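## Task

The liquid handler stopped because the 200 uL tip rack at D1 is used up. According to the loading record (which tells what was placed where, not its present state), D1 has a 200 uL tip rack with no cover, D2 an open 12-trough reservoir F10, D3 an open 96-well plate C51 holding samples, D4 nothing, and D5 an open 96-well plate C15 holding samples. Move the spent rack from D1 into WASTE. Fetch a full 200 uL rack from SHELF, drop its cover into WASTE, and set the uncovered rack on D1 so it is seated, flat between the locators, with well A1 at the corner engraved 'A1'. Never hold labware or a cover above a reservoir or an open plate; doing so fails the job. Every other item and cover on D1 to D5 and on SHELF must end where and how it began. To finish, release, move away (touching RESUME or its box is allowed), then press RESUME; the job is over once the key goes down. Pressing it fails the job if D1 is empty, holds anything besides the full rack, has a cover on that rack, or if any deck item is not seated. If something you were required to fix is still wrong, leave RESUME unpressed.

## Robot and tools

Robot: one Doosan M1013 six-joint arm carrying a Robotiq 2F-140 two-finger gripper. There is only one gripper, so every call commands that single hand.

Frames. Results report the hand in the scene frame: origin on the table top under the arm base, +z up, +y to the left when looking along +x. The reported point (end_effector_position, metres; end_effector_quat_wxyz) lies between the closed pads; closed fingertips extend about 33 mm past it, open ones about 9 mm. Motion commands use the gripper's own axes instead: +z is the direction the fingers point, and the fingers open and close along y. The base may be slightly tilted relative to the table, and reported positions get less accurate at long reach.

Deck layout: D1 to D5 sit in a row, D1 leftmost as seen from the base. SHELF holds spare labware, WASTE is a free-standing bin (keep it upright; nothing may stick out over its rim; dropping an item from the rim is fine), RG is a nest for regripping, RESUME is a key on its own box that is pressed by pushing horizontally straight into the box until it latches. Plates and racks carry ID labels on the short end near column 1 and on the long side near row H; A1 is at the labelled end, in the corner opposite the labelled side. Racks also show their size (200 or 1000).

execute_actions(actions): actions is a list of up to 15 actions; each action is a table of up to 15 rows, one row per 1/30 s control step; if fewer than 15 rows are given, the last row repeats for the remaining steps. Each row is 9 numbers in [-1, 1]: dx, dy, dz, rx, ry, rz, position, force_limit, speed. The first six are an offset, not a pose: they are measured in the gripper's axes from the hand's measured pose when that action starts (for the first action in a call, from the pose in the latest result of the scene), and every row refers to that same start, not to the row before. Scale: 1.0 equals 0.6 m of travel or 180 degrees; rx, ry, rz form a single rotation vector. The last three are absolute finger settings: position +1 fully open (140 mm), pads touching near -0.8, -1 closes until blocked; force_limit -1, 0, +1 gives roughly 14, 60, 107 N of squeeze; speed -1, 0, +1 gives roughly 30, 140, 250 mm/s of gap change. Each step the commanded pose is clipped to within 70 mm and 16 degrees of the measured pose, so far targets need several actions. An empty list just returns state and images.

move(target, speed, stop_force, blocking): target is one 9-number row laid out as above, an offset in gripper axes from the pose in the most recent result showing one; finger values are sent at the start. The hand follows a straight path, lasting 0.5 to 10 s, at speed in m/s (0.002 to 0.5, default 0.25; rotation up to twice that in rad/s). It does not avoid obstacles. stop_force (N, 20 to 80, optional) ends the path when the estimated push against the motion rises that much; use it only at very low speed when approaching a surface, omit it when backing off a contact, and do not rely on it during rotations. blocking=false returns after 0.5 s while the arm keeps going; check with wait(0), and use stop to brake. The move line reports the ending: done, off_target, moving, held, fault, or contact (stop_force fired), plus limits such as paced (pose clipped) or held (steps blocked), and the remaining distance to target.

wait(seconds 0 to 10) lets time run with the last command held. stop brakes a running move. zoom_image(camera cam_high or cam_wrist, region [x0, y0, x1, y1] in pixels, at most 504 by 504) gives a closer look at the latest image. read_manual returns licence text only. finished_scene(scene) ends the scene with the given number and cannot be undone.

Results: pose, linear and angular velocities, joint positions and torques, flange force (includes any held weight; may show no reading), Hand target (where the controller is driving), object_status (0 moving, 1 blocked while opening, 2 blocked while closing = gripping, 3 reached the position or pads met), position_measured in counts (3 open, 230 pads together, not linear). A pose unreachable line means the clearance check altered or blocked the command. MOTOR HOT warns of heating; fault lines report stops. Images come from cam_high (896x504) and cam_wrist (504x504).

Gripping: close with position -1 and confirm object_status 2. To squeeze harder, raise force_limit and switch position between -1 and -0.98. Closing fingers move about 24 mm farther out, so leave room above surfaces.

Avoid: the arm is stiff, so a target only millimetres into a firm surface can trigger a fault (any joint over its load limit or 144 N outside force stops the arm for 10 s and drops the rest of the call). Approach slowly, back off after contact. Never hold labware or covers above reservoirs or open plates, never knock anything off the table, avoid drops, slams and hard pushes, and expect occasional nudges to loose items.

Each tool is called as a command line: name --argument value for each argument, lists and objects as JSON in quotes; but a table of rows of numbers goes row by row, as --pt "numbers of a row", without its own name.

## Session

execute_actions --actions '[]'

Scene clock: 0.00 s.
end_effector_position=(+0.6709, +0.4433, +0.1025) position_measured=3 object_status=3 end_effector_quat_wxyz=(-0.120, -0.505, +0.696, +0.496) end_effector_velocity=(+0.001, -0.000, +0.001) end_effector_angular_velocity=(+0.001, -0.002, +0.000)
Joint positions: [0.265 0.907 1.325 0.804 1.693 3.451]
Joint velocities: [-0.    -0.    -0.001 -0.     0.    -0.001]
Joint torques (N m, as the joint torque sensors report them, + toward a larger angle): no reading
Flange force (N, the push that the arm receives, along the gripper's own x y z axes): no reading
Hand target: +0.671, +0.443, +0.102; -0.120, -0.505, +0.696, +0.496

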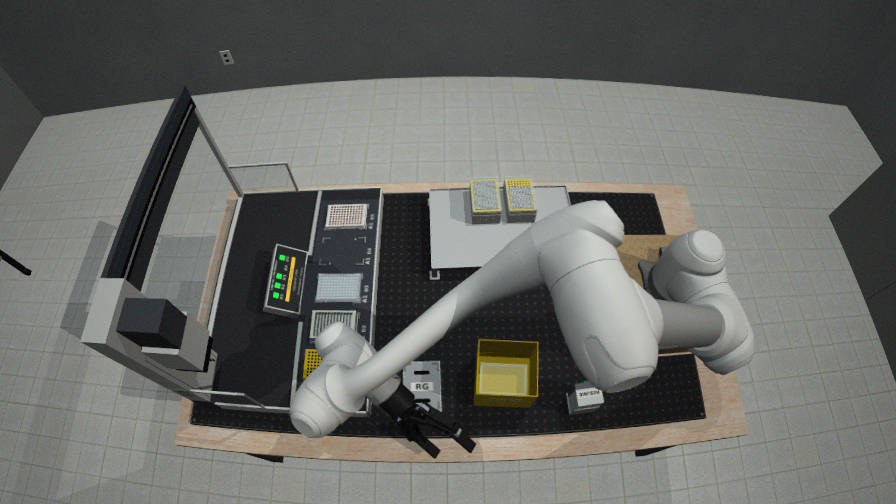

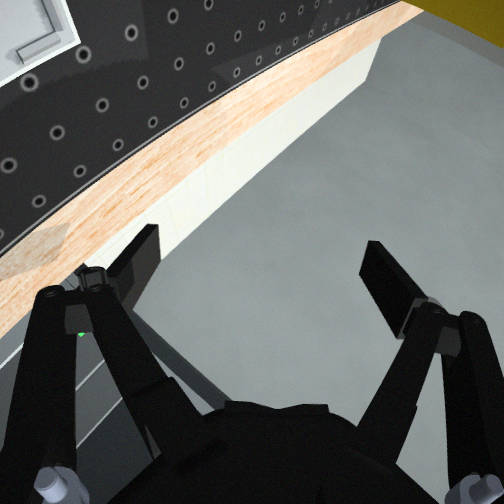

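zoom_image --camera "cam_high" --region '[200,170,460,430]'

zoom_image --camera "cam_high" --region '[400,160,660,430]'

Region (200, 170, 460, 430) of cam_high's 896x504 image, scaled by 1.938, with more detail than that image has.

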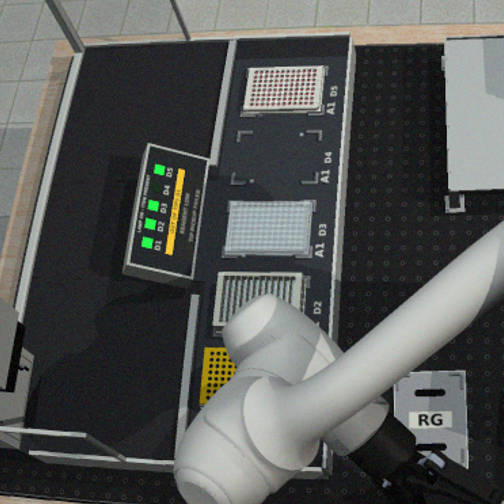

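Region (400, 160, 660, 430) of cam_high's 896x504 image, scaled by 1.867, with more detail than that image has; it fills the left 485 columns of this view, and the rest is white.

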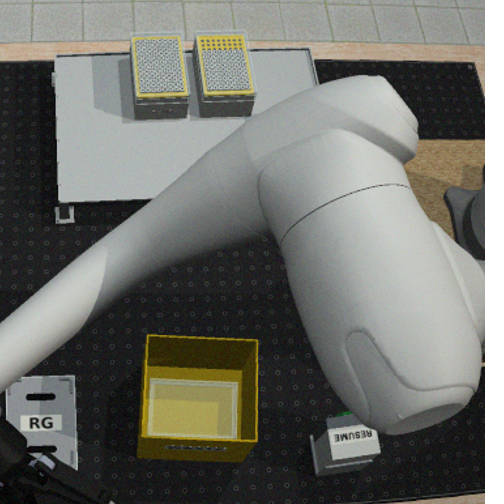

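move --target '[0.083,0.475,-0.297,0.352,-0.085,0.359,1,0,0]' --speed 0.3

Scene clock: 3.80 s.
end_effector_position=(+0.6011, +0.3001, +0.4032) position_measured=3 object_status=3 end_effector_quat_wxyz=(-0.000, -0.001, +1.000, +0.001) end_effector_velocity=(+0.001, +0.001, -0.002) end_effector_angular_velocity=(-0.000, +0.001, -0.001)
Joint positions: [0.428 0.2   1.535 0.013 1.412 5.11 ]
Joint velocities: [ 0.001  0.002  0.    -0.    -0.002  0.001]
Joint torques (N m, as the joint torque sensors report them, + toward a larger angle): [ -2.04 -54.92 -41.38   4.34   0.05  -1.15]
Flange force (N, the push that the arm receives, along the gripper's own x y z axes): [10.4 -1.2 -1.0]
Hand target: +0.601, +0.300, +0.403; -0.000, -0.001, +1.000, +0.001
Off the commanded pose: 0.001 m, 0 deg.
move: done
camera_calibration (this result's frames):
cam_wrist: T_world_to_cam=[[-0.0825525, 0.99658, -0.00370448, -0.241201], [0.879853, 0.074628, 0.46935, -0.74282], [0.468022, 0.0354866, -0.883004, 0.248651], [0, 0, 0, 1]] pos_world=[0.517287, 0.286988, 0.567309]

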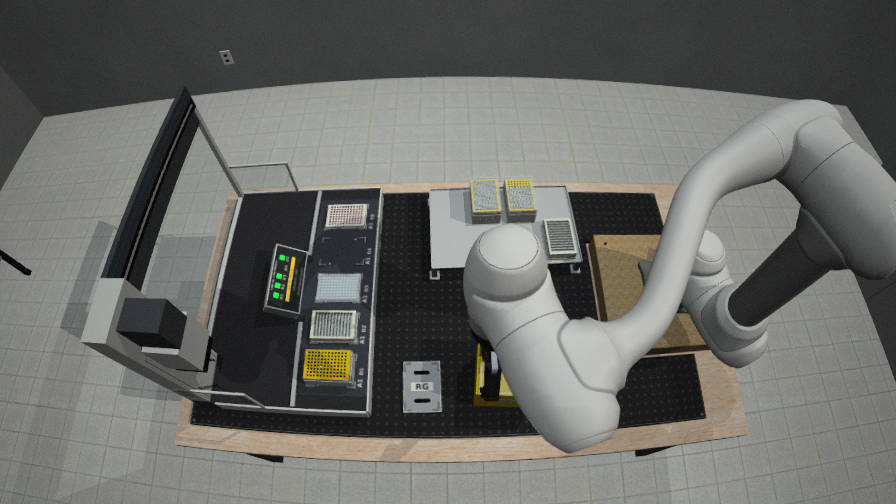

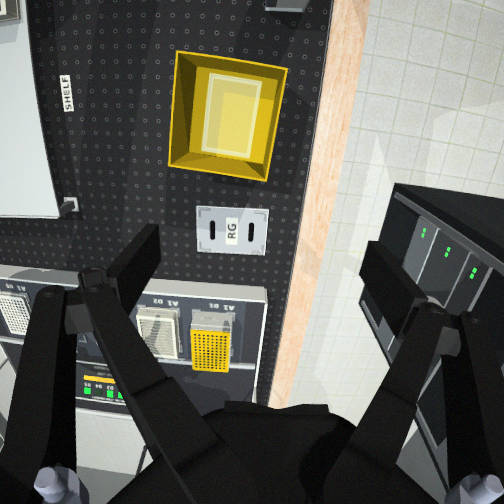

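move --target '[-0.5,-0.103,0.1,0,0,0,1,0,0]' --speed 0.4

zoom_image --camera "cam_high" --region '[420,165,620,290]'

zoom_image --camera "cam_high" --region '[460,320,640,430]'

Scene clock: 5.30 s.
end_effector_position=(+0.9011, +0.2388, +0.3426) position_measured=3 object_status=3 end_effector_quat_wxyz=(+0.000, -0.001, +1.000, +0.001) end_effector_velocity=(+0.000, -0.000, -0.001) end_effector_angular_velocity=(-0.000, +0.001, +0.001)
Joint positions: [0.243 0.657 0.984 0.011 1.509 4.926]
Joint velocities: [-0.     0.001  0.     0.     0.    -0.001]
Joint torques (N m, as the joint torque sensors report them, + toward a larger angle): [ -4.01 -98.14 -42.48   4.25  -0.33  -0.88]
Flange force (N, the push that the arm receives, along the gripper's own x y z axes): [14.0 0.3 0.3]
Hand target: +0.901, +0.239, +0.342; +0.000, -0.001, +1.000, +0.001
Off the commanded pose: 0.000 m, 0 deg.
move: done
camera_calibration (this result's frames):
cam_wrist: T_world_to_cam=[[-0.0826669, 0.996569, -0.00396131, -0.155322], [0.879602, 0.0748317, 0.469787, -0.97376], [0.468472, 0.0353515, -0.882771, 0.0563997], [0, 0, 0, 1]] pos_world=[0.81726, 0.225663, 0.506633]

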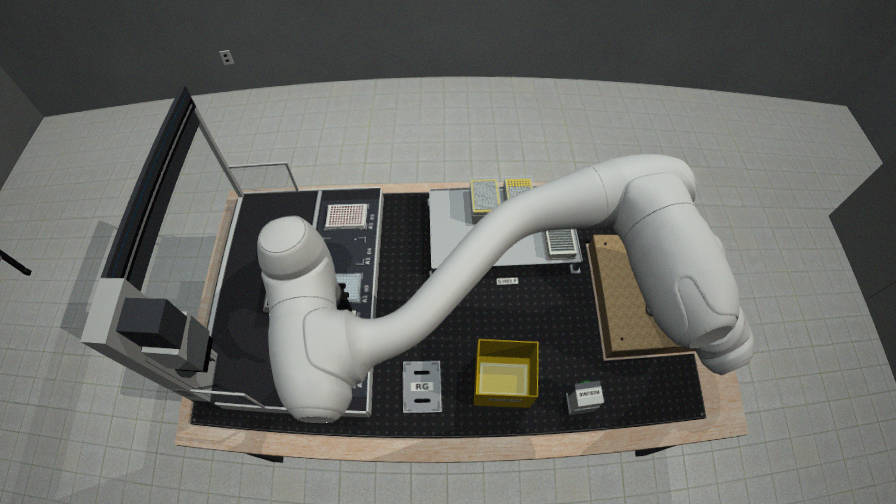

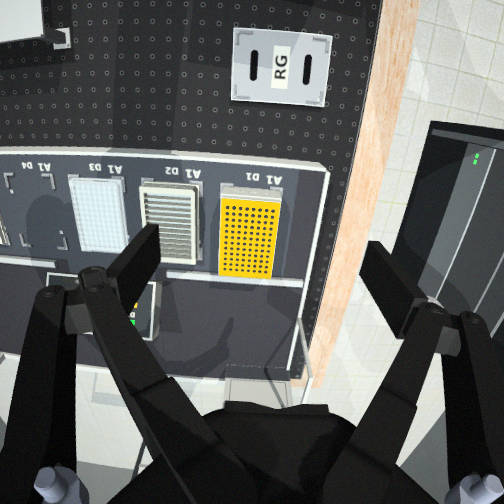

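Region (420, 165, 620, 290) of cam_high's 896x504 image, scaled by 2.520, with more detail than that image has; it fills the top 315 rows of this view, and the rest is white.

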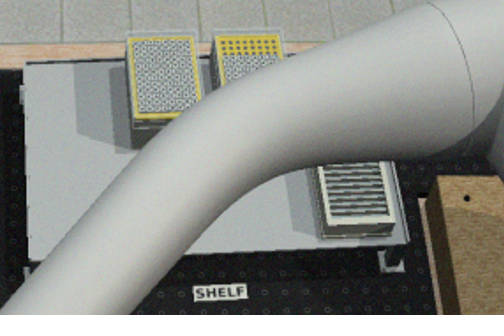

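Region (460, 320, 640, 430) of cam_high's 896x504 image, scaled by 2.800, with more detail than that image has.

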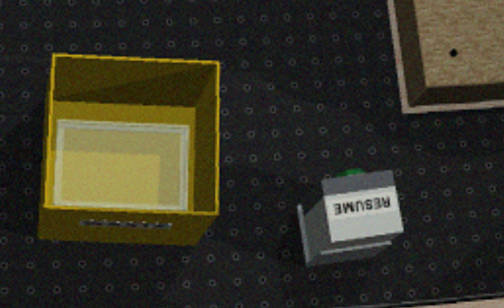

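move --target '[-0.145,-0.007,0.2,0,0,0,1,0,0]'

Scene clock: 6.33 s.
end_effector_position=(+0.9882, +0.2348, +0.2224) position_measured=3 object_status=3 end_effector_quat_wxyz=(+0.000, -0.001, +1.000, +0.001) end_effector_velocity=(-0.001, -0.001, +0.000) end_effector_angular_velocity=(-0.001, +0.002, -0.002)
Joint positions: [0.222 0.849 0.864 0.011 1.437 4.904]
Joint velocities: [-0.001 -0.     0.    -0.     0.003  0.002]
Joint torques (N m, as the joint torque sensors report them, + toward a larger angle): [  -4.02 -113.41  -42.94    4.16   -0.14   -1.05]
Flange force (N, the push that the arm receives, along the gripper's own x y z axes): [17.8 -0.2 -0.6]
Hand target: +0.988, +0.235, +0.222; +0.000, -0.001, +1.000, +0.001
Off the commanded pose: 0.000 m, 0 deg.
move: done
camera_calibration (this result's frames):
cam_wrist: T_world_to_cam=[[-0.0825145, 0.996582, -0.00400482, -0.144799], [0.879314, 0.0746951, 0.470349, -0.993362], [0.46904, 0.0352891, -0.882471, -0.0909542], [0, 0, 0, 1]] pos_world=[0.90419, 0.221713, 0.386383]

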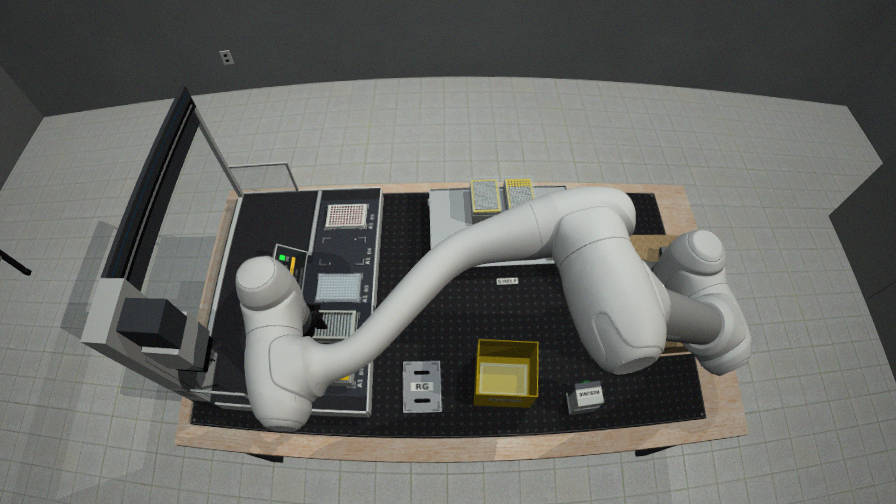

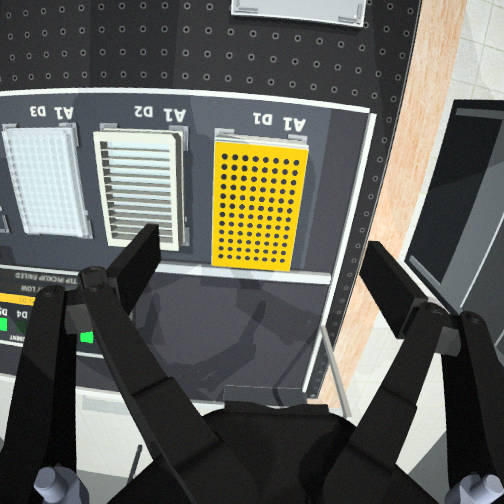

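move --target '[-0.008,-0.004,0.11,0,0,0,0.6,-0.3,0]'

Scene clock: 7.23 s.
end_effector_position=(+0.9929, +0.2324, +0.1563) position_measured=53 object_status=3 end_effector_quat_wxyz=(+0.000, -0.001, +1.000, +0.001) end_effector_velocity=(-0.000, -0.001, -0.001) end_effector_angular_velocity=(-0.000, +0.002, -0.000)
Joint positions: [0.219 0.882 0.923 0.011 1.344 4.901]
Joint velocities: [-0.001  0.     0.001  0.     0.001 -0.001]
Joint torques (N m, as the joint torque sensors report them, + toward a larger angle): [  -4.58 -114.12  -41.64    4.03   -0.2    -0.79]
Flange force (N, the push that the arm receives, along the gripper's own x y z axes): [15.1 0.5 -1.7]
Hand target: +0.993, +0.232, +0.156; +0.000, -0.000, +1.000, +0.001
Off the commanded pose: 0.000 m, 0 deg.
move: done
camera_calibration (this result's frames):
cam_wrist: T_world_to_cam=[[-0.0824119, 0.99659, -0.00416685, -0.142377], [0.879332, 0.0746818, 0.470316, -0.966307], [0.469023, 0.0350956, -0.882488, -0.151354], [0, 0, 0, 1]] pos_world=[0.90896, 0.219369, 0.320308]

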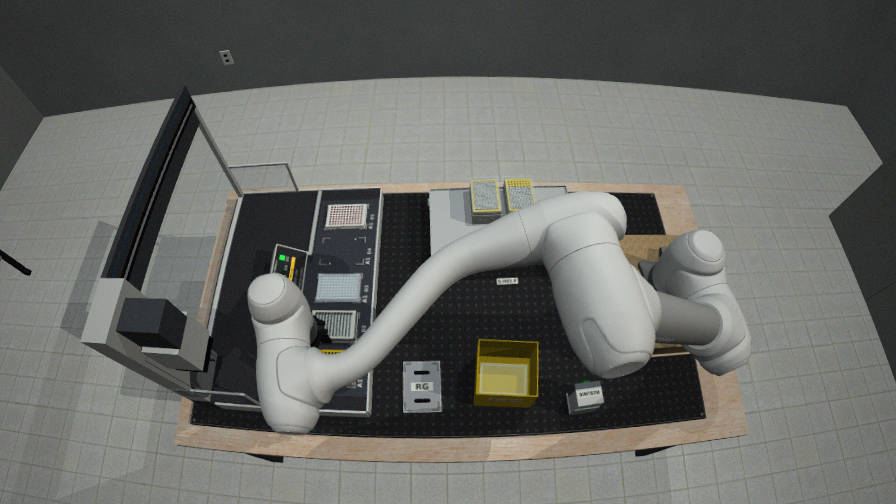

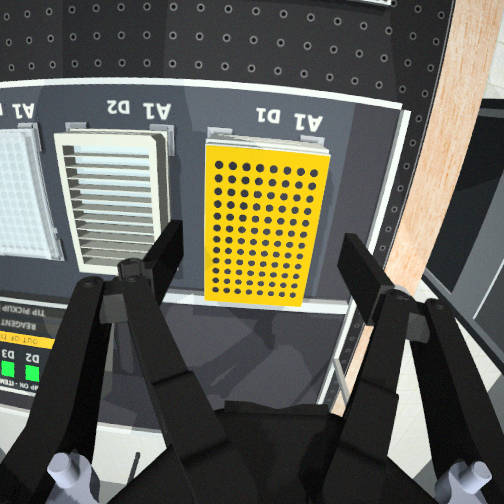

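move --target '[0,-0.002,0.085,0,0,0,0.6,-0.3,0]' --speed 0.1

move --target '[0,0,0,0,0,0,-1,-0.3,0]'

Scene clock: 8.10 s.
end_effector_position=(+0.9928, +0.2312, +0.1050) position_measured=53 object_status=3 end_effector_quat_wxyz=(+0.000, -0.000, +1.000, +0.001) end_effector_velocity=(+0.000, +0.000, +0.001) end_effector_angular_velocity=(+0.000, -0.001, -0.001)
Joint positions: [0.218 0.908 0.969 0.011 1.273 4.9  ]
Joint velocities: [ 0.    -0.001 -0.001  0.     0.001  0.001]
Joint torques (N m, as the joint torque sensors report them, + toward a larger angle): [  -3.05 -120.33  -42.28    4.33   -0.09   -1.11]
Flange force (N, the push that the arm receives, along the gripper's own x y z axes): [11.7 1.2 -1.7]
Hand target: +0.993, +0.231, +0.105; +0.000, -0.000, +1.000, +0.001
Off the commanded pose: 0.000 m, 0 deg.
move: done
camera_calibration (this result's frames):
cam_wrist: T_world_to_cam=[[-0.0822989, 0.996599, -0.00422311, -0.141519], [0.879476, 0.0746188, 0.470057, -0.942114], [0.468774, 0.0349711, -0.882626, -0.196203], [0, 0, 0, 1]] pos_world=[0.908895, 0.218198, 0.269076]

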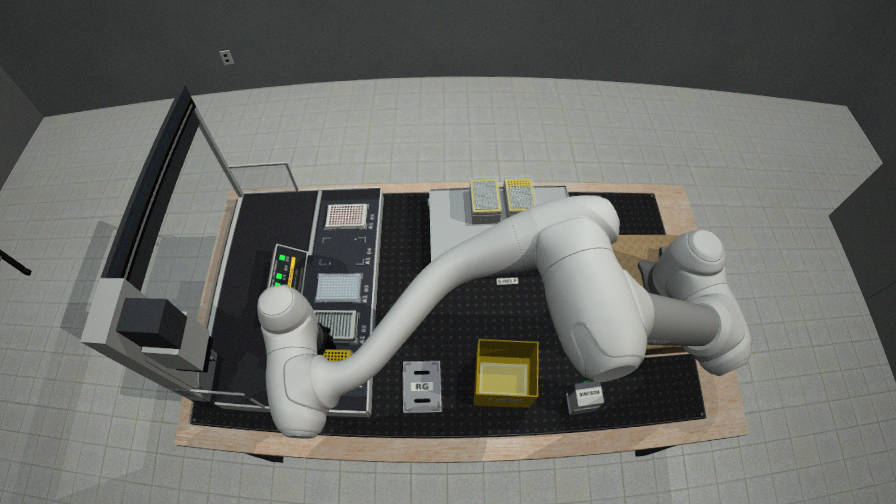

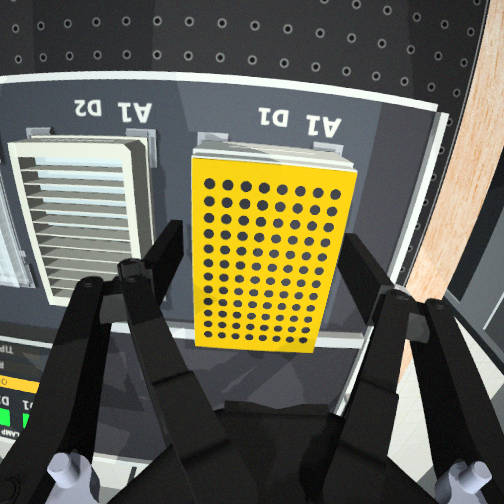

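Scene clock: 8.60 s.
end_effector_position=(+0.9929, +0.2310, +0.1051) position_measured=102 object_status=2 end_effector_quat_wxyz=(+0.000, -0.000, +1.000, +0.001) end_effector_velocity=(+0.000, -0.001, -0.000) end_effector_angular_velocity=(-0.000, +0.001, -0.001)
Joint positions: [0.218 0.908 0.969 0.011 1.273 4.9  ]
Joint velocities: [-0.001  0.     0.     0.     0.    -0.   ]
Joint torques (N m, as the joint torque sensors report them, + toward a larger angle): [   7.05 -102.61  -36.25    8.13   -1.61   -1.  ]
Flange force (N, the push that the arm receives, along the gripper's own x y z axes): [16.4 -11.3 -15.2]
Hand target: +0.993, +0.231, +0.105; +0.000, -0.000, +1.000, +0.001
Off the commanded pose: 0.000 m, 0 deg.
move: done
camera_calibration (this result's frames):
cam_wrist: T_world_to_cam=[[-0.0821501, 0.996611, -0.00432305, -0.14144], [0.879458, 0.0745325, 0.470104, -0.942131], [0.468833, 0.0348172, -0.8826, -0.196214], [0, 0, 0, 1]] pos_world=[0.908937, 0.218012, 0.26911]

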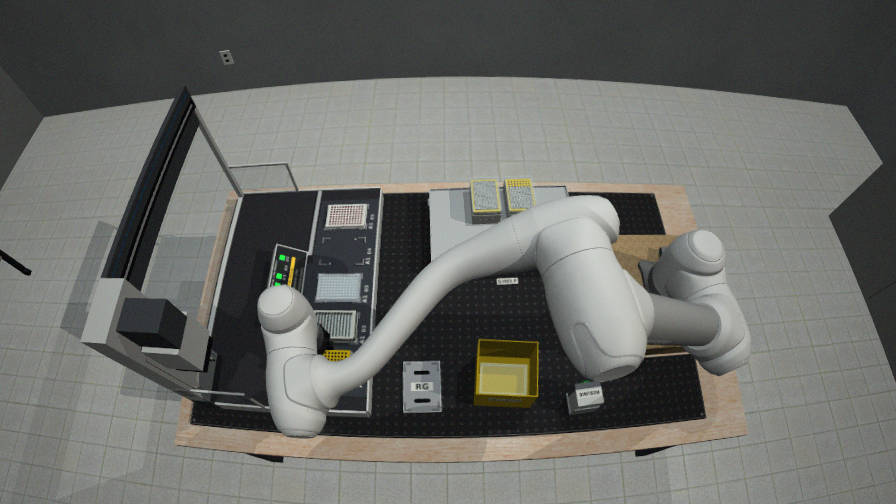

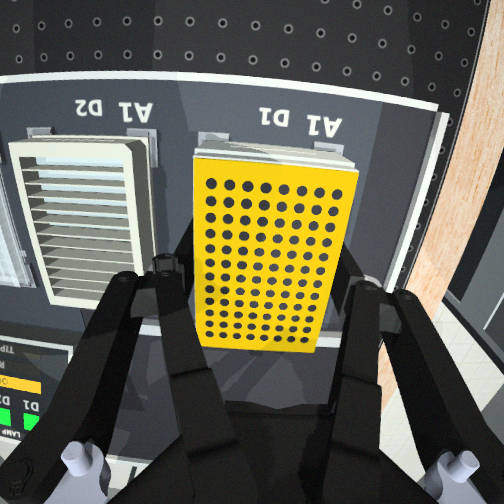

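move --target '[0,0,-0.2,0,0,0,-1,-0.3,0]'

move --target '[0.72,0.03,-0.12,0,0,0,-1,-0.3,0]' --speed 0.4

Scene clock: 9.63 s.
end_effector_position=(+0.9930, +0.2309, +0.2252) position_measured=102 object_status=2 end_effector_quat_wxyz=(+0.000, -0.001, +1.000, +0.001) end_effector_velocity=(+0.000, -0.000, -0.001) end_effector_angular_velocity=(-0.000, +0.000, -0.000)
Joint positions: [0.217 0.856 0.845 0.01  1.448 4.9  ]
Joint velocities: [-0.     0.001  0.     0.    -0.001  0.   ]
Joint torques (N m, as the joint torque sensors report them, + toward a larger angle): [  -3.48 -113.26  -41.75    4.12    0.1    -0.85]
Flange force (N, the push that the arm receives, along the gripper's own x y z axes): [14.2 -0.4 -0.9]
Hand target: +0.993, +0.231, +0.225; +0.000, -0.001, +1.000, +0.001
Off the commanded pose: 0.000 m, 0 deg.
move: done
camera_calibration (this result's frames):
cam_wrist: T_world_to_cam=[[-0.082404, 0.99659, -0.00430509, -0.140577], [0.879402, 0.0747453, 0.470176, -0.998689], [0.468894, 0.0349584, -0.882562, -0.0903263], [0, 0, 0, 1]] pos_world=[0.909018, 0.217903, 0.389235]

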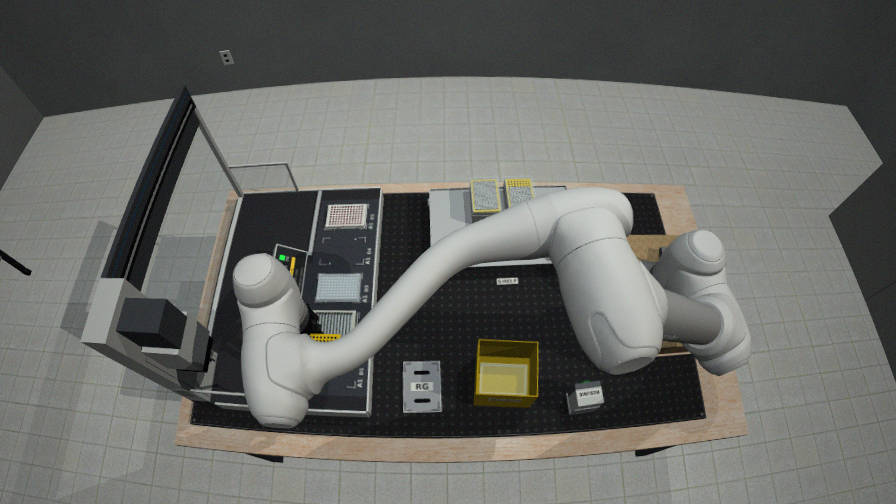

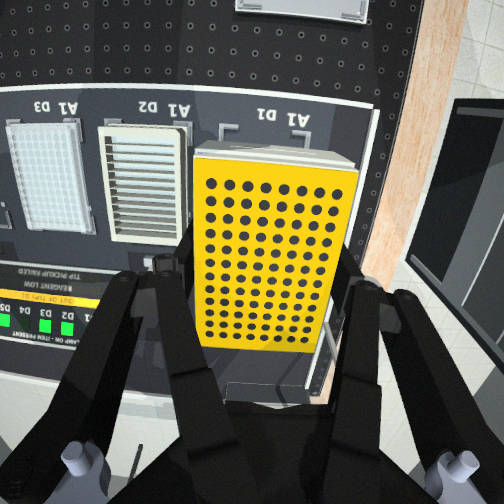

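Scene clock: 11.17 s.
end_effector_position=(+0.5612, +0.2482, +0.2980) position_measured=102 object_status=2 end_effector_quat_wxyz=(+0.000, -0.000, +1.000, +0.001) end_effector_velocity=(-0.000, -0.000, +0.001) end_effector_angular_velocity=(-0.002, -0.000, +0.001)
Joint positions: [0.377 0.153 1.787 0.013 1.207 5.058]
Joint velocities: [ 0.001 -0.001 -0.    -0.002  0.002  0.   ]
Joint torques (N m, as the joint torque sensors report them, + toward a larger angle): [ -3.23 -50.2  -40.37   4.01  -0.03  -1.11]
Flange force (N, the push that the arm receives, along the gripper's own x y z axes): [10.0 2.1 -1.1]
Hand target: +0.561, +0.248, +0.298; +0.000, -0.000, +1.000, +0.001
Off the commanded pose: 0.001 m, 0 deg.
move: done
camera_calibration (this result's frames):
cam_wrist: T_world_to_cam=[[-0.0819286, 0.99663, -0.00400659, -0.193419], [0.879518, 0.074191, 0.470046, -0.654419], [0.468759, 0.0349863, -0.882633, 0.175892], [0, 0, 0, 1]] pos_world=[0.477276, 0.235165, 0.46208]

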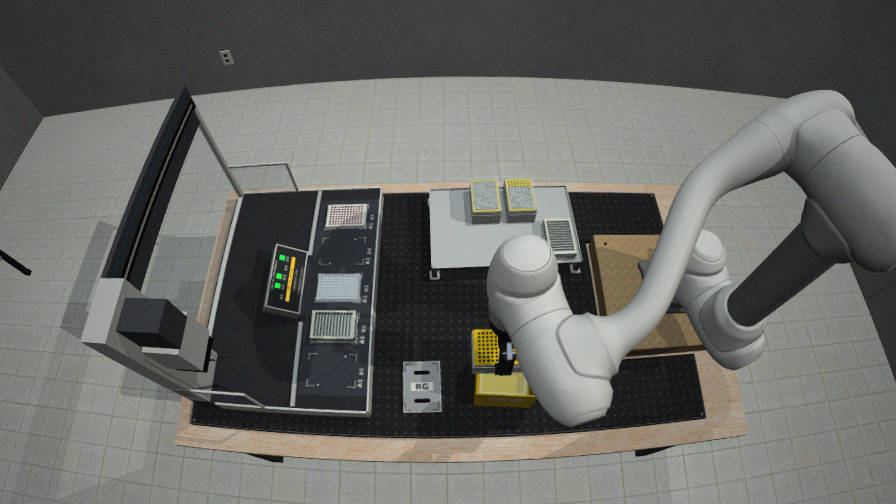

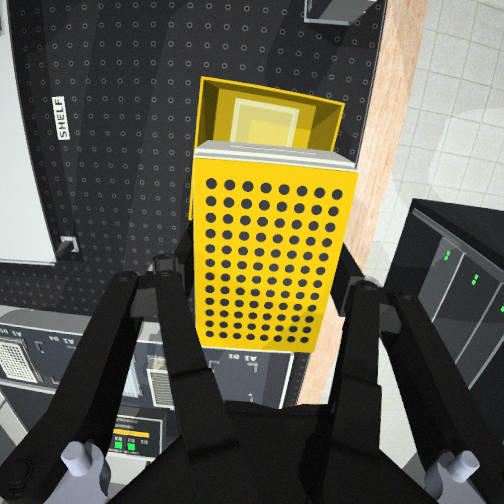

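move --target '[0.04,0.005,0.14,0,0,0,-1,-0.3,0]' --speed 0.2

Scene clock: 12.03 s.
end_effector_position=(+0.5372, +0.2512, +0.2140) position_measured=102 object_status=2 end_effector_quat_wxyz=(+0.000, -0.000, +1.000, +0.001) end_effector_velocity=(-0.000, +0.000, +0.001) end_effector_angular_velocity=(-0.000, +0.000, +0.001)
Joint positions: [0.397 0.182 1.919 0.014 1.047 5.076]
Joint velocities: [ 0.    -0.001 -0.001  0.     0.001 -0.001]
Joint torques (N m, as the joint torque sensors report them, + toward a larger angle): [ -3.16 -48.36 -36.82   3.44  -0.12  -0.85]
Flange force (N, the push that the arm receives, along the gripper's own x y z axes): [11.0 1.0 -4.4]
Hand target: +0.537, +0.251, +0.214; +0.000, -0.000, +1.000, +0.001
Off the commanded pose: 0.000 m, 0 deg.
move: done
camera_calibration (this result's frames):
cam_wrist: T_world_to_cam=[[-0.0816853, 0.99665, -0.00406493, -0.198859], [0.879557, 0.0740053, 0.470004, -0.593955], [0.46873, 0.034817, -0.882655, 0.112962], [0, 0, 0, 1]] pos_world=[0.453225, 0.238215, 0.378059]

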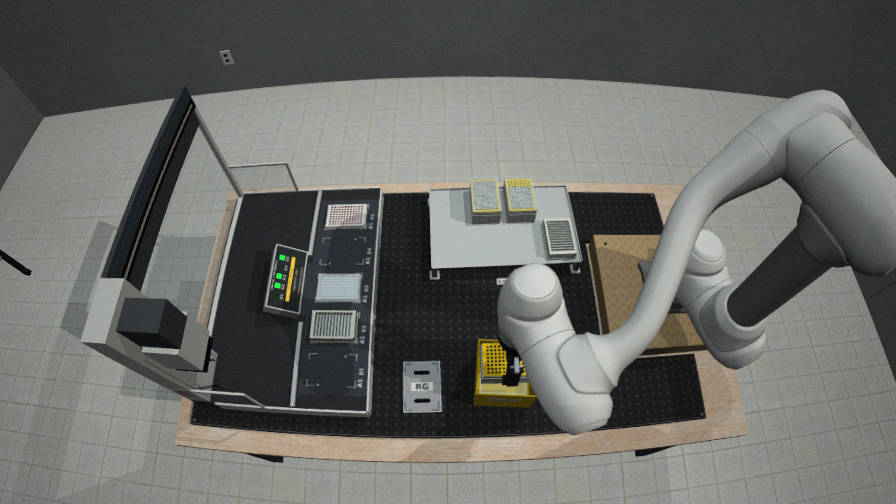

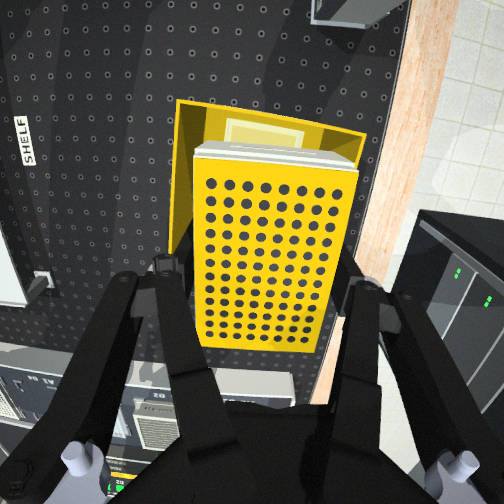

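move --target '[0,0,0.12,0,0,0,-1,-0.3,0]' --speed 0.12

move --target '[0,0,0,0,0,0,0.4,-0.3,0]'

move --target '[0,0,-0.45,0,0,0,0.6,-0.3,-1]' --speed 0.4

Scene clock: 13.07 s.
end_effector_position=(+0.5371, +0.2513, +0.1419) position_measured=102 object_status=2 end_effector_quat_wxyz=(+0.000, -0.000, +1.000, +0.001) end_effector_velocity=(-0.000, -0.000, -0.000) end_effector_angular_velocity=(-0.000, +0.000, -0.001)
Joint positions: [0.399 0.252 1.985 0.015 0.911 5.075]
Joint velocities: [-0.    -0.     0.    -0.     0.     0.001]
Joint torques (N m, as the joint torque sensors report them, + toward a larger angle): [ -3.05 -53.61 -34.13   3.23  -0.18  -1.02]
Flange force (N, the push that the arm receives, along the gripper's own x y z axes): [9.5 1.7 -4.2]
Hand target: +0.537, +0.251, +0.142; +0.000, -0.000, +1.000, +0.001
Off the commanded pose: 0.000 m, 0 deg.
move: done
camera_calibration (this result's frames):
cam_wrist: T_world_to_cam=[[-0.0815094, 0.996664, -0.00418478, -0.199257], [0.879608, 0.0739094, 0.469922, -0.559971], [0.468664, 0.0346221, -0.882698, 0.0494423], [0, 0, 0, 1]] pos_world=[0.453142, 0.238268, 0.305951]

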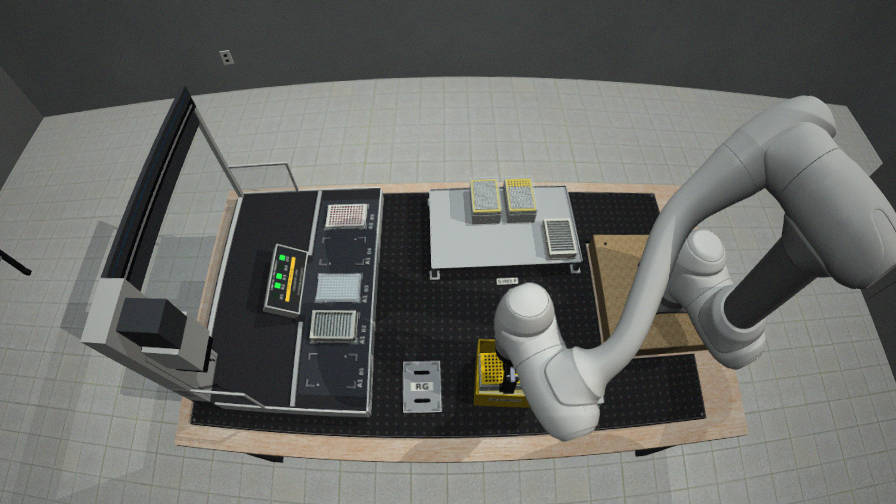

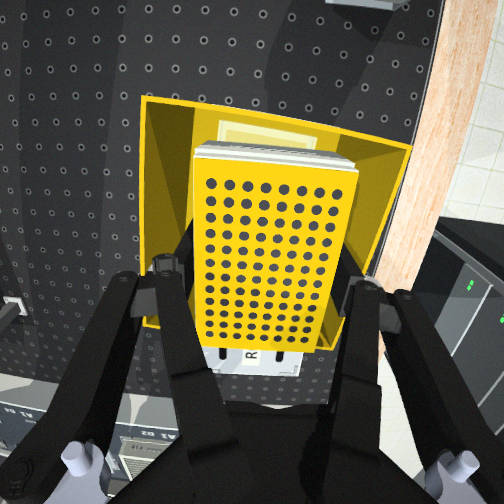

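Scene clock: 13.57 s.
end_effector_position=(+0.5371, +0.2513, +0.1419) position_measured=78 object_status=3 end_effector_quat_wxyz=(+0.000, -0.000, +1.000, +0.001) end_effector_velocity=(-0.001, -0.000, -0.001) end_effector_angular_velocity=(-0.001, +0.002, +0.001)
Joint positions: [0.399 0.252 1.985 0.015 0.911 5.075]
Joint velocities: [-0.     0.001  0.     0.     0.001 -0.001]
Joint torques (N m, as the joint torque sensors report them, + toward a larger angle): [ -3.9  -51.92 -33.48   3.28   0.06  -0.95]
Flange force (N, the push that the arm receives, along the gripper's own x y z axes): [10.9 2.4 -5.8]
Hand target: +0.537, +0.251, +0.142; +0.000, -0.000, +1.000, +0.001
Off the commanded pose: 0.000 m, 0 deg.
move: done
camera_calibration (this result's frames):
cam_wrist: T_world_to_cam=[[-0.0815104, 0.996664, -0.00418328, -0.199257], [0.879606, 0.0739095, 0.469927, -0.559971], [0.468668, 0.0346243, -0.882696, 0.0494383], [0, 0, 0, 1]] pos_world=[0.453142, 0.238268, 0.305951]

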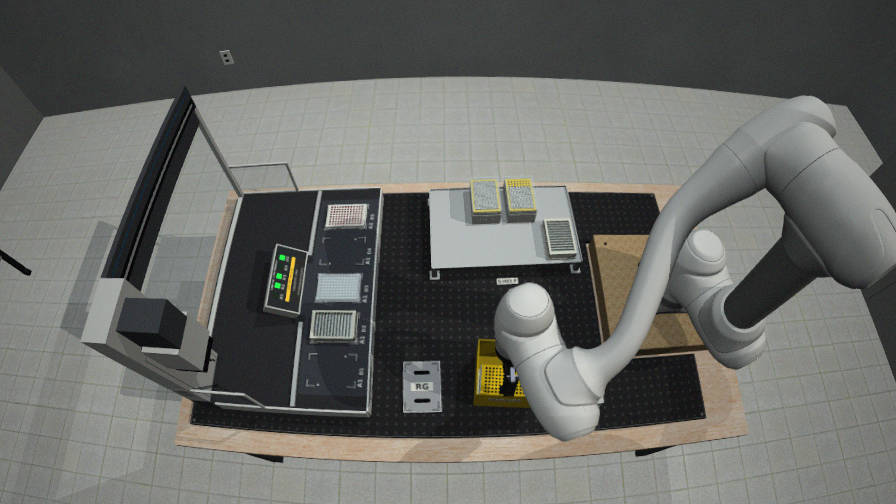

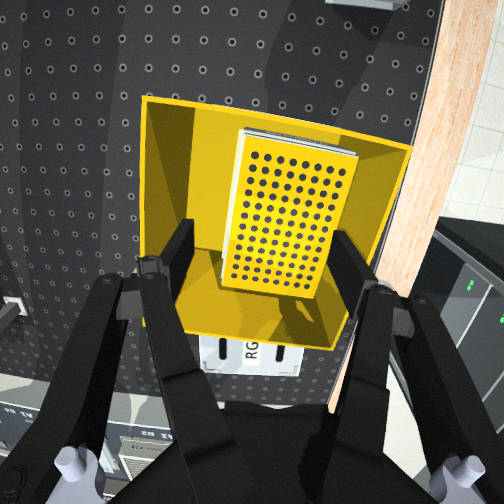

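Scene clock: 14.67 s.
end_effector_position=(+0.5372, +0.2511, +0.4121) position_measured=53 object_status=3 end_effector_quat_wxyz=(+0.000, -0.000, +1.000, +0.001) end_effector_velocity=(+0.000, +0.000, +0.001) end_effector_angular_velocity=(-0.000, +0.000, -0.000)
Joint positions: [0.394 0.072 1.666 0.012 1.409 5.076]
Joint velocities: [ 0.     0.001 -0.002 -0.     0.001  0.   ]
Joint torques (N m, as the joint torque sensors report them, + toward a larger angle): [ -4.   -43.54 -41.63   4.05   0.01  -0.97]
Flange force (N, the push that the arm receives, along the gripper's own x y z axes): [9.6 3.6 -0.3]
Hand target: +0.537, +0.251, +0.412; +0.000, -0.000, +1.000, +0.001
Off the commanded pose: 0.001 m, 0 deg.
move: done
camera_calibration (this result's frames):
cam_wrist: T_world_to_cam=[[-0.0821779, 0.99661, -0.00397224, -0.197639], [0.879567, 0.0743998, 0.469922, -0.687134], [0.468625, 0.0351234, -0.882699, 0.287773], [0, 0, 0, 1]] pos_world=[0.453281, 0.237984, 0.576131]

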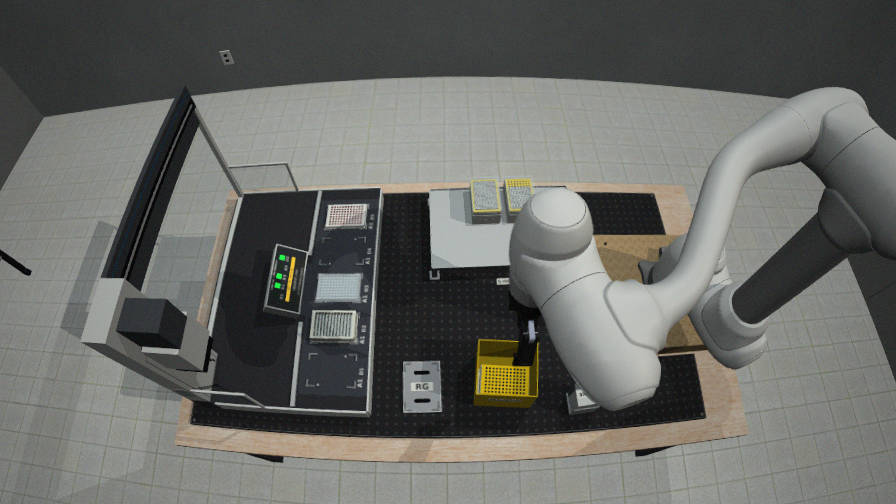

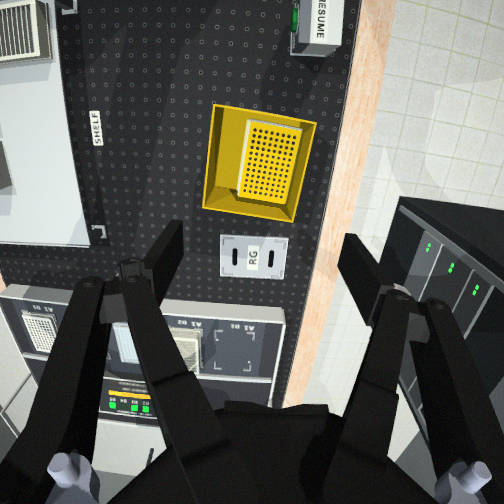

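move --target '[-0.08,-0.67,0,0,0,0.5,0.6,-0.3,0]' --speed 0.4

Scene clock: 17.13 s.
end_effector_position=(+0.5864, -0.1518, +0.4117) position_measured=53 object_status=3 end_effector_quat_wxyz=(-0.000, +0.707, +0.707, +0.001) end_effector_velocity=(+0.000, +0.000, -0.000) end_effector_angular_velocity=(+0.000, +0.001, -0.000)
Joint positions: [-0.288  0.099  1.643  0.005  1.411  5.967]
Joint velocities: [ 0.  0. -0. -0.  0.  0.]
Joint torques (N m, as the joint torque sensors report them, + toward a larger angle): [ -3.2  -45.73 -41.29   4.12  -0.11  -1.09]
Flange force (N, the push that the arm receives, along the gripper's own x y z axes): [7.7 -5.0 -0.9]
Hand target: +0.586, -0.152, +0.412; -0.000, +0.707, +0.707, +0.001
Off the commanded pose: 0.001 m, 0 deg.
move: done
camera_calibration (this result's frames):
cam_wrist: T_world_to_cam=[[0.996596, 0.0822815, -0.00517077, -0.562973], [0.0751324, -0.880604, 0.467859, -0.37262], [0.0339428, -0.466655, -0.883788, 0.457701], [0, 0, 0, 1]] pos_world=[0.573517, -0.0682196, 0.575933]

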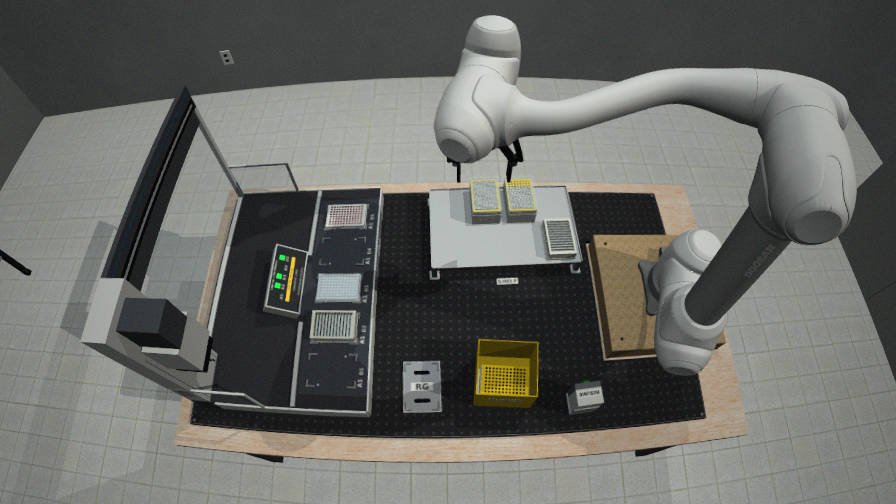

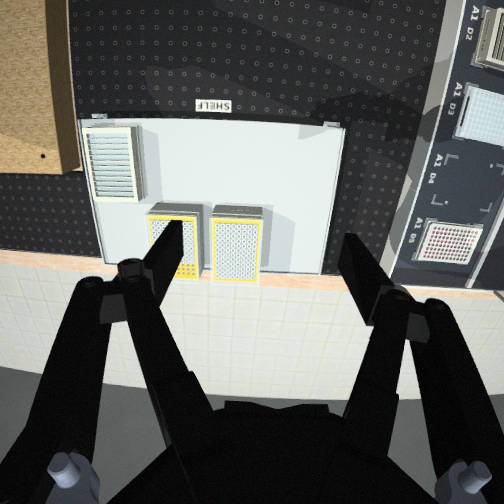

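zoom_image --camera "cam_wrist" --region '[130,180,290,300]'

zoom_image --camera "cam_high" --region '[455,170,595,270]'

Region (130, 180, 290, 300) of cam_wrist's 504x504 image, scaled by 3.150, with more detail than that image has; it fills the top 378 rows of this view, and the rest is white.

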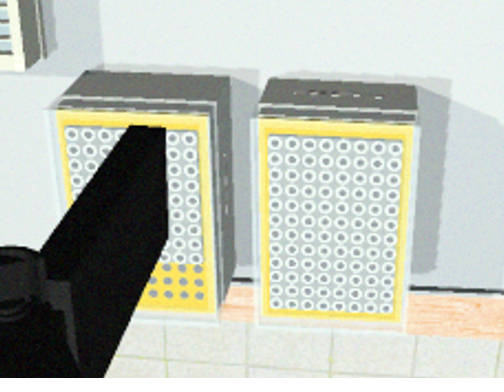

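Region (455, 170, 595, 270) of cam_high's 896x504 image, scaled by 3.600, with more detail than that image has; it fills the top 360 rows of this view, and the rest is white.

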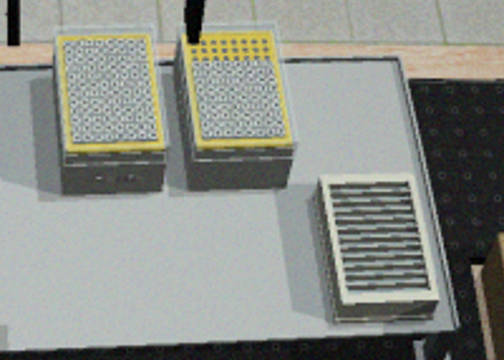

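move --target '[-0.16,-0.037,0.23,0,0,0,0.6,-0.3,0]'

zoom_image --camera "cam_wrist" --region '[130,130,350,330]'

Scene clock: 18.37 s.
end_effector_position=(+0.5642, -0.2480, +0.2735) position_measured=53 object_status=3 end_effector_quat_wxyz=(-0.000, +0.707, +0.707, +0.001) end_effector_velocity=(-0.000, -0.000, +0.000) end_effector_angular_velocity=(-0.000, -0.000, +0.000)
Joint positions: [-0.445  0.179  1.809  0.003  1.164  5.809]
Joint velocities: [-0.001 -0.     0.    -0.     0.    -0.001]
Joint torques (N m, as the joint torque sensors report them, + toward a larger angle): [ -4.85 -49.34 -38.45   3.78  -0.09  -1.03]
Flange force (N, the push that the arm receives, along the gripper's own x y z axes): [11.4 -4.7 -3.6]
Hand target: +0.564, -0.248, +0.274; -0.000, +0.707, +0.707, +0.001
Off the commanded pose: 0.001 m, 0 deg.
move: done
camera_calibration (this result's frames):
cam_wrist: T_world_to_cam=[[0.996607, 0.082125, -0.00538618, -0.533655], [0.0750761, -0.880351, 0.468344, -0.391041], [0.033721, -0.467159, -0.88353, 0.291331], [0, 0, 0, 1]] pos_world=[0.551379, -0.164329, 0.437667]

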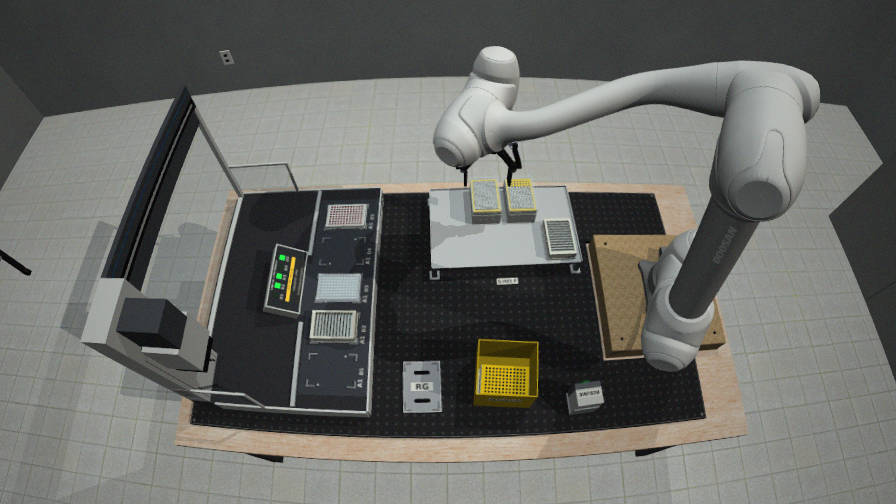

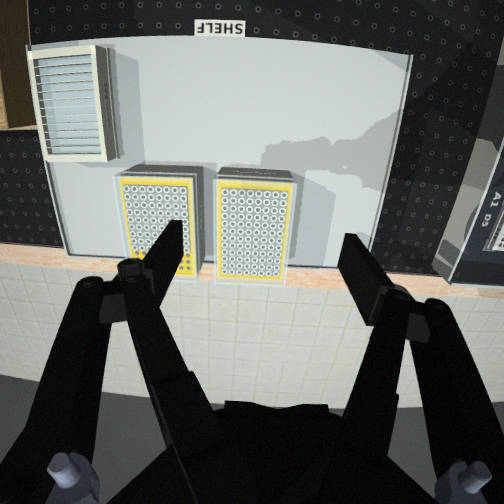

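Region (130, 130, 350, 330) of cam_wrist's 504x504 image, scaled by 2.291, with more detail than that image has; it fills the top 458 rows of this view, and the rest is white.

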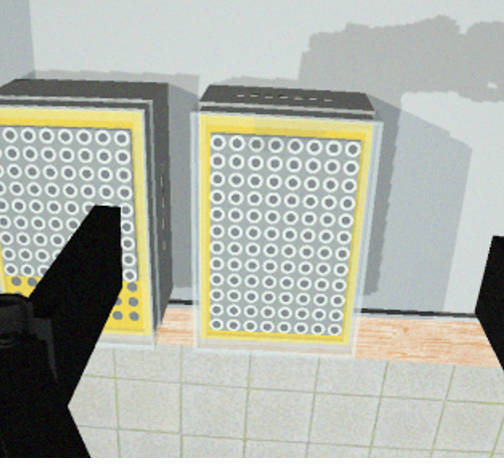

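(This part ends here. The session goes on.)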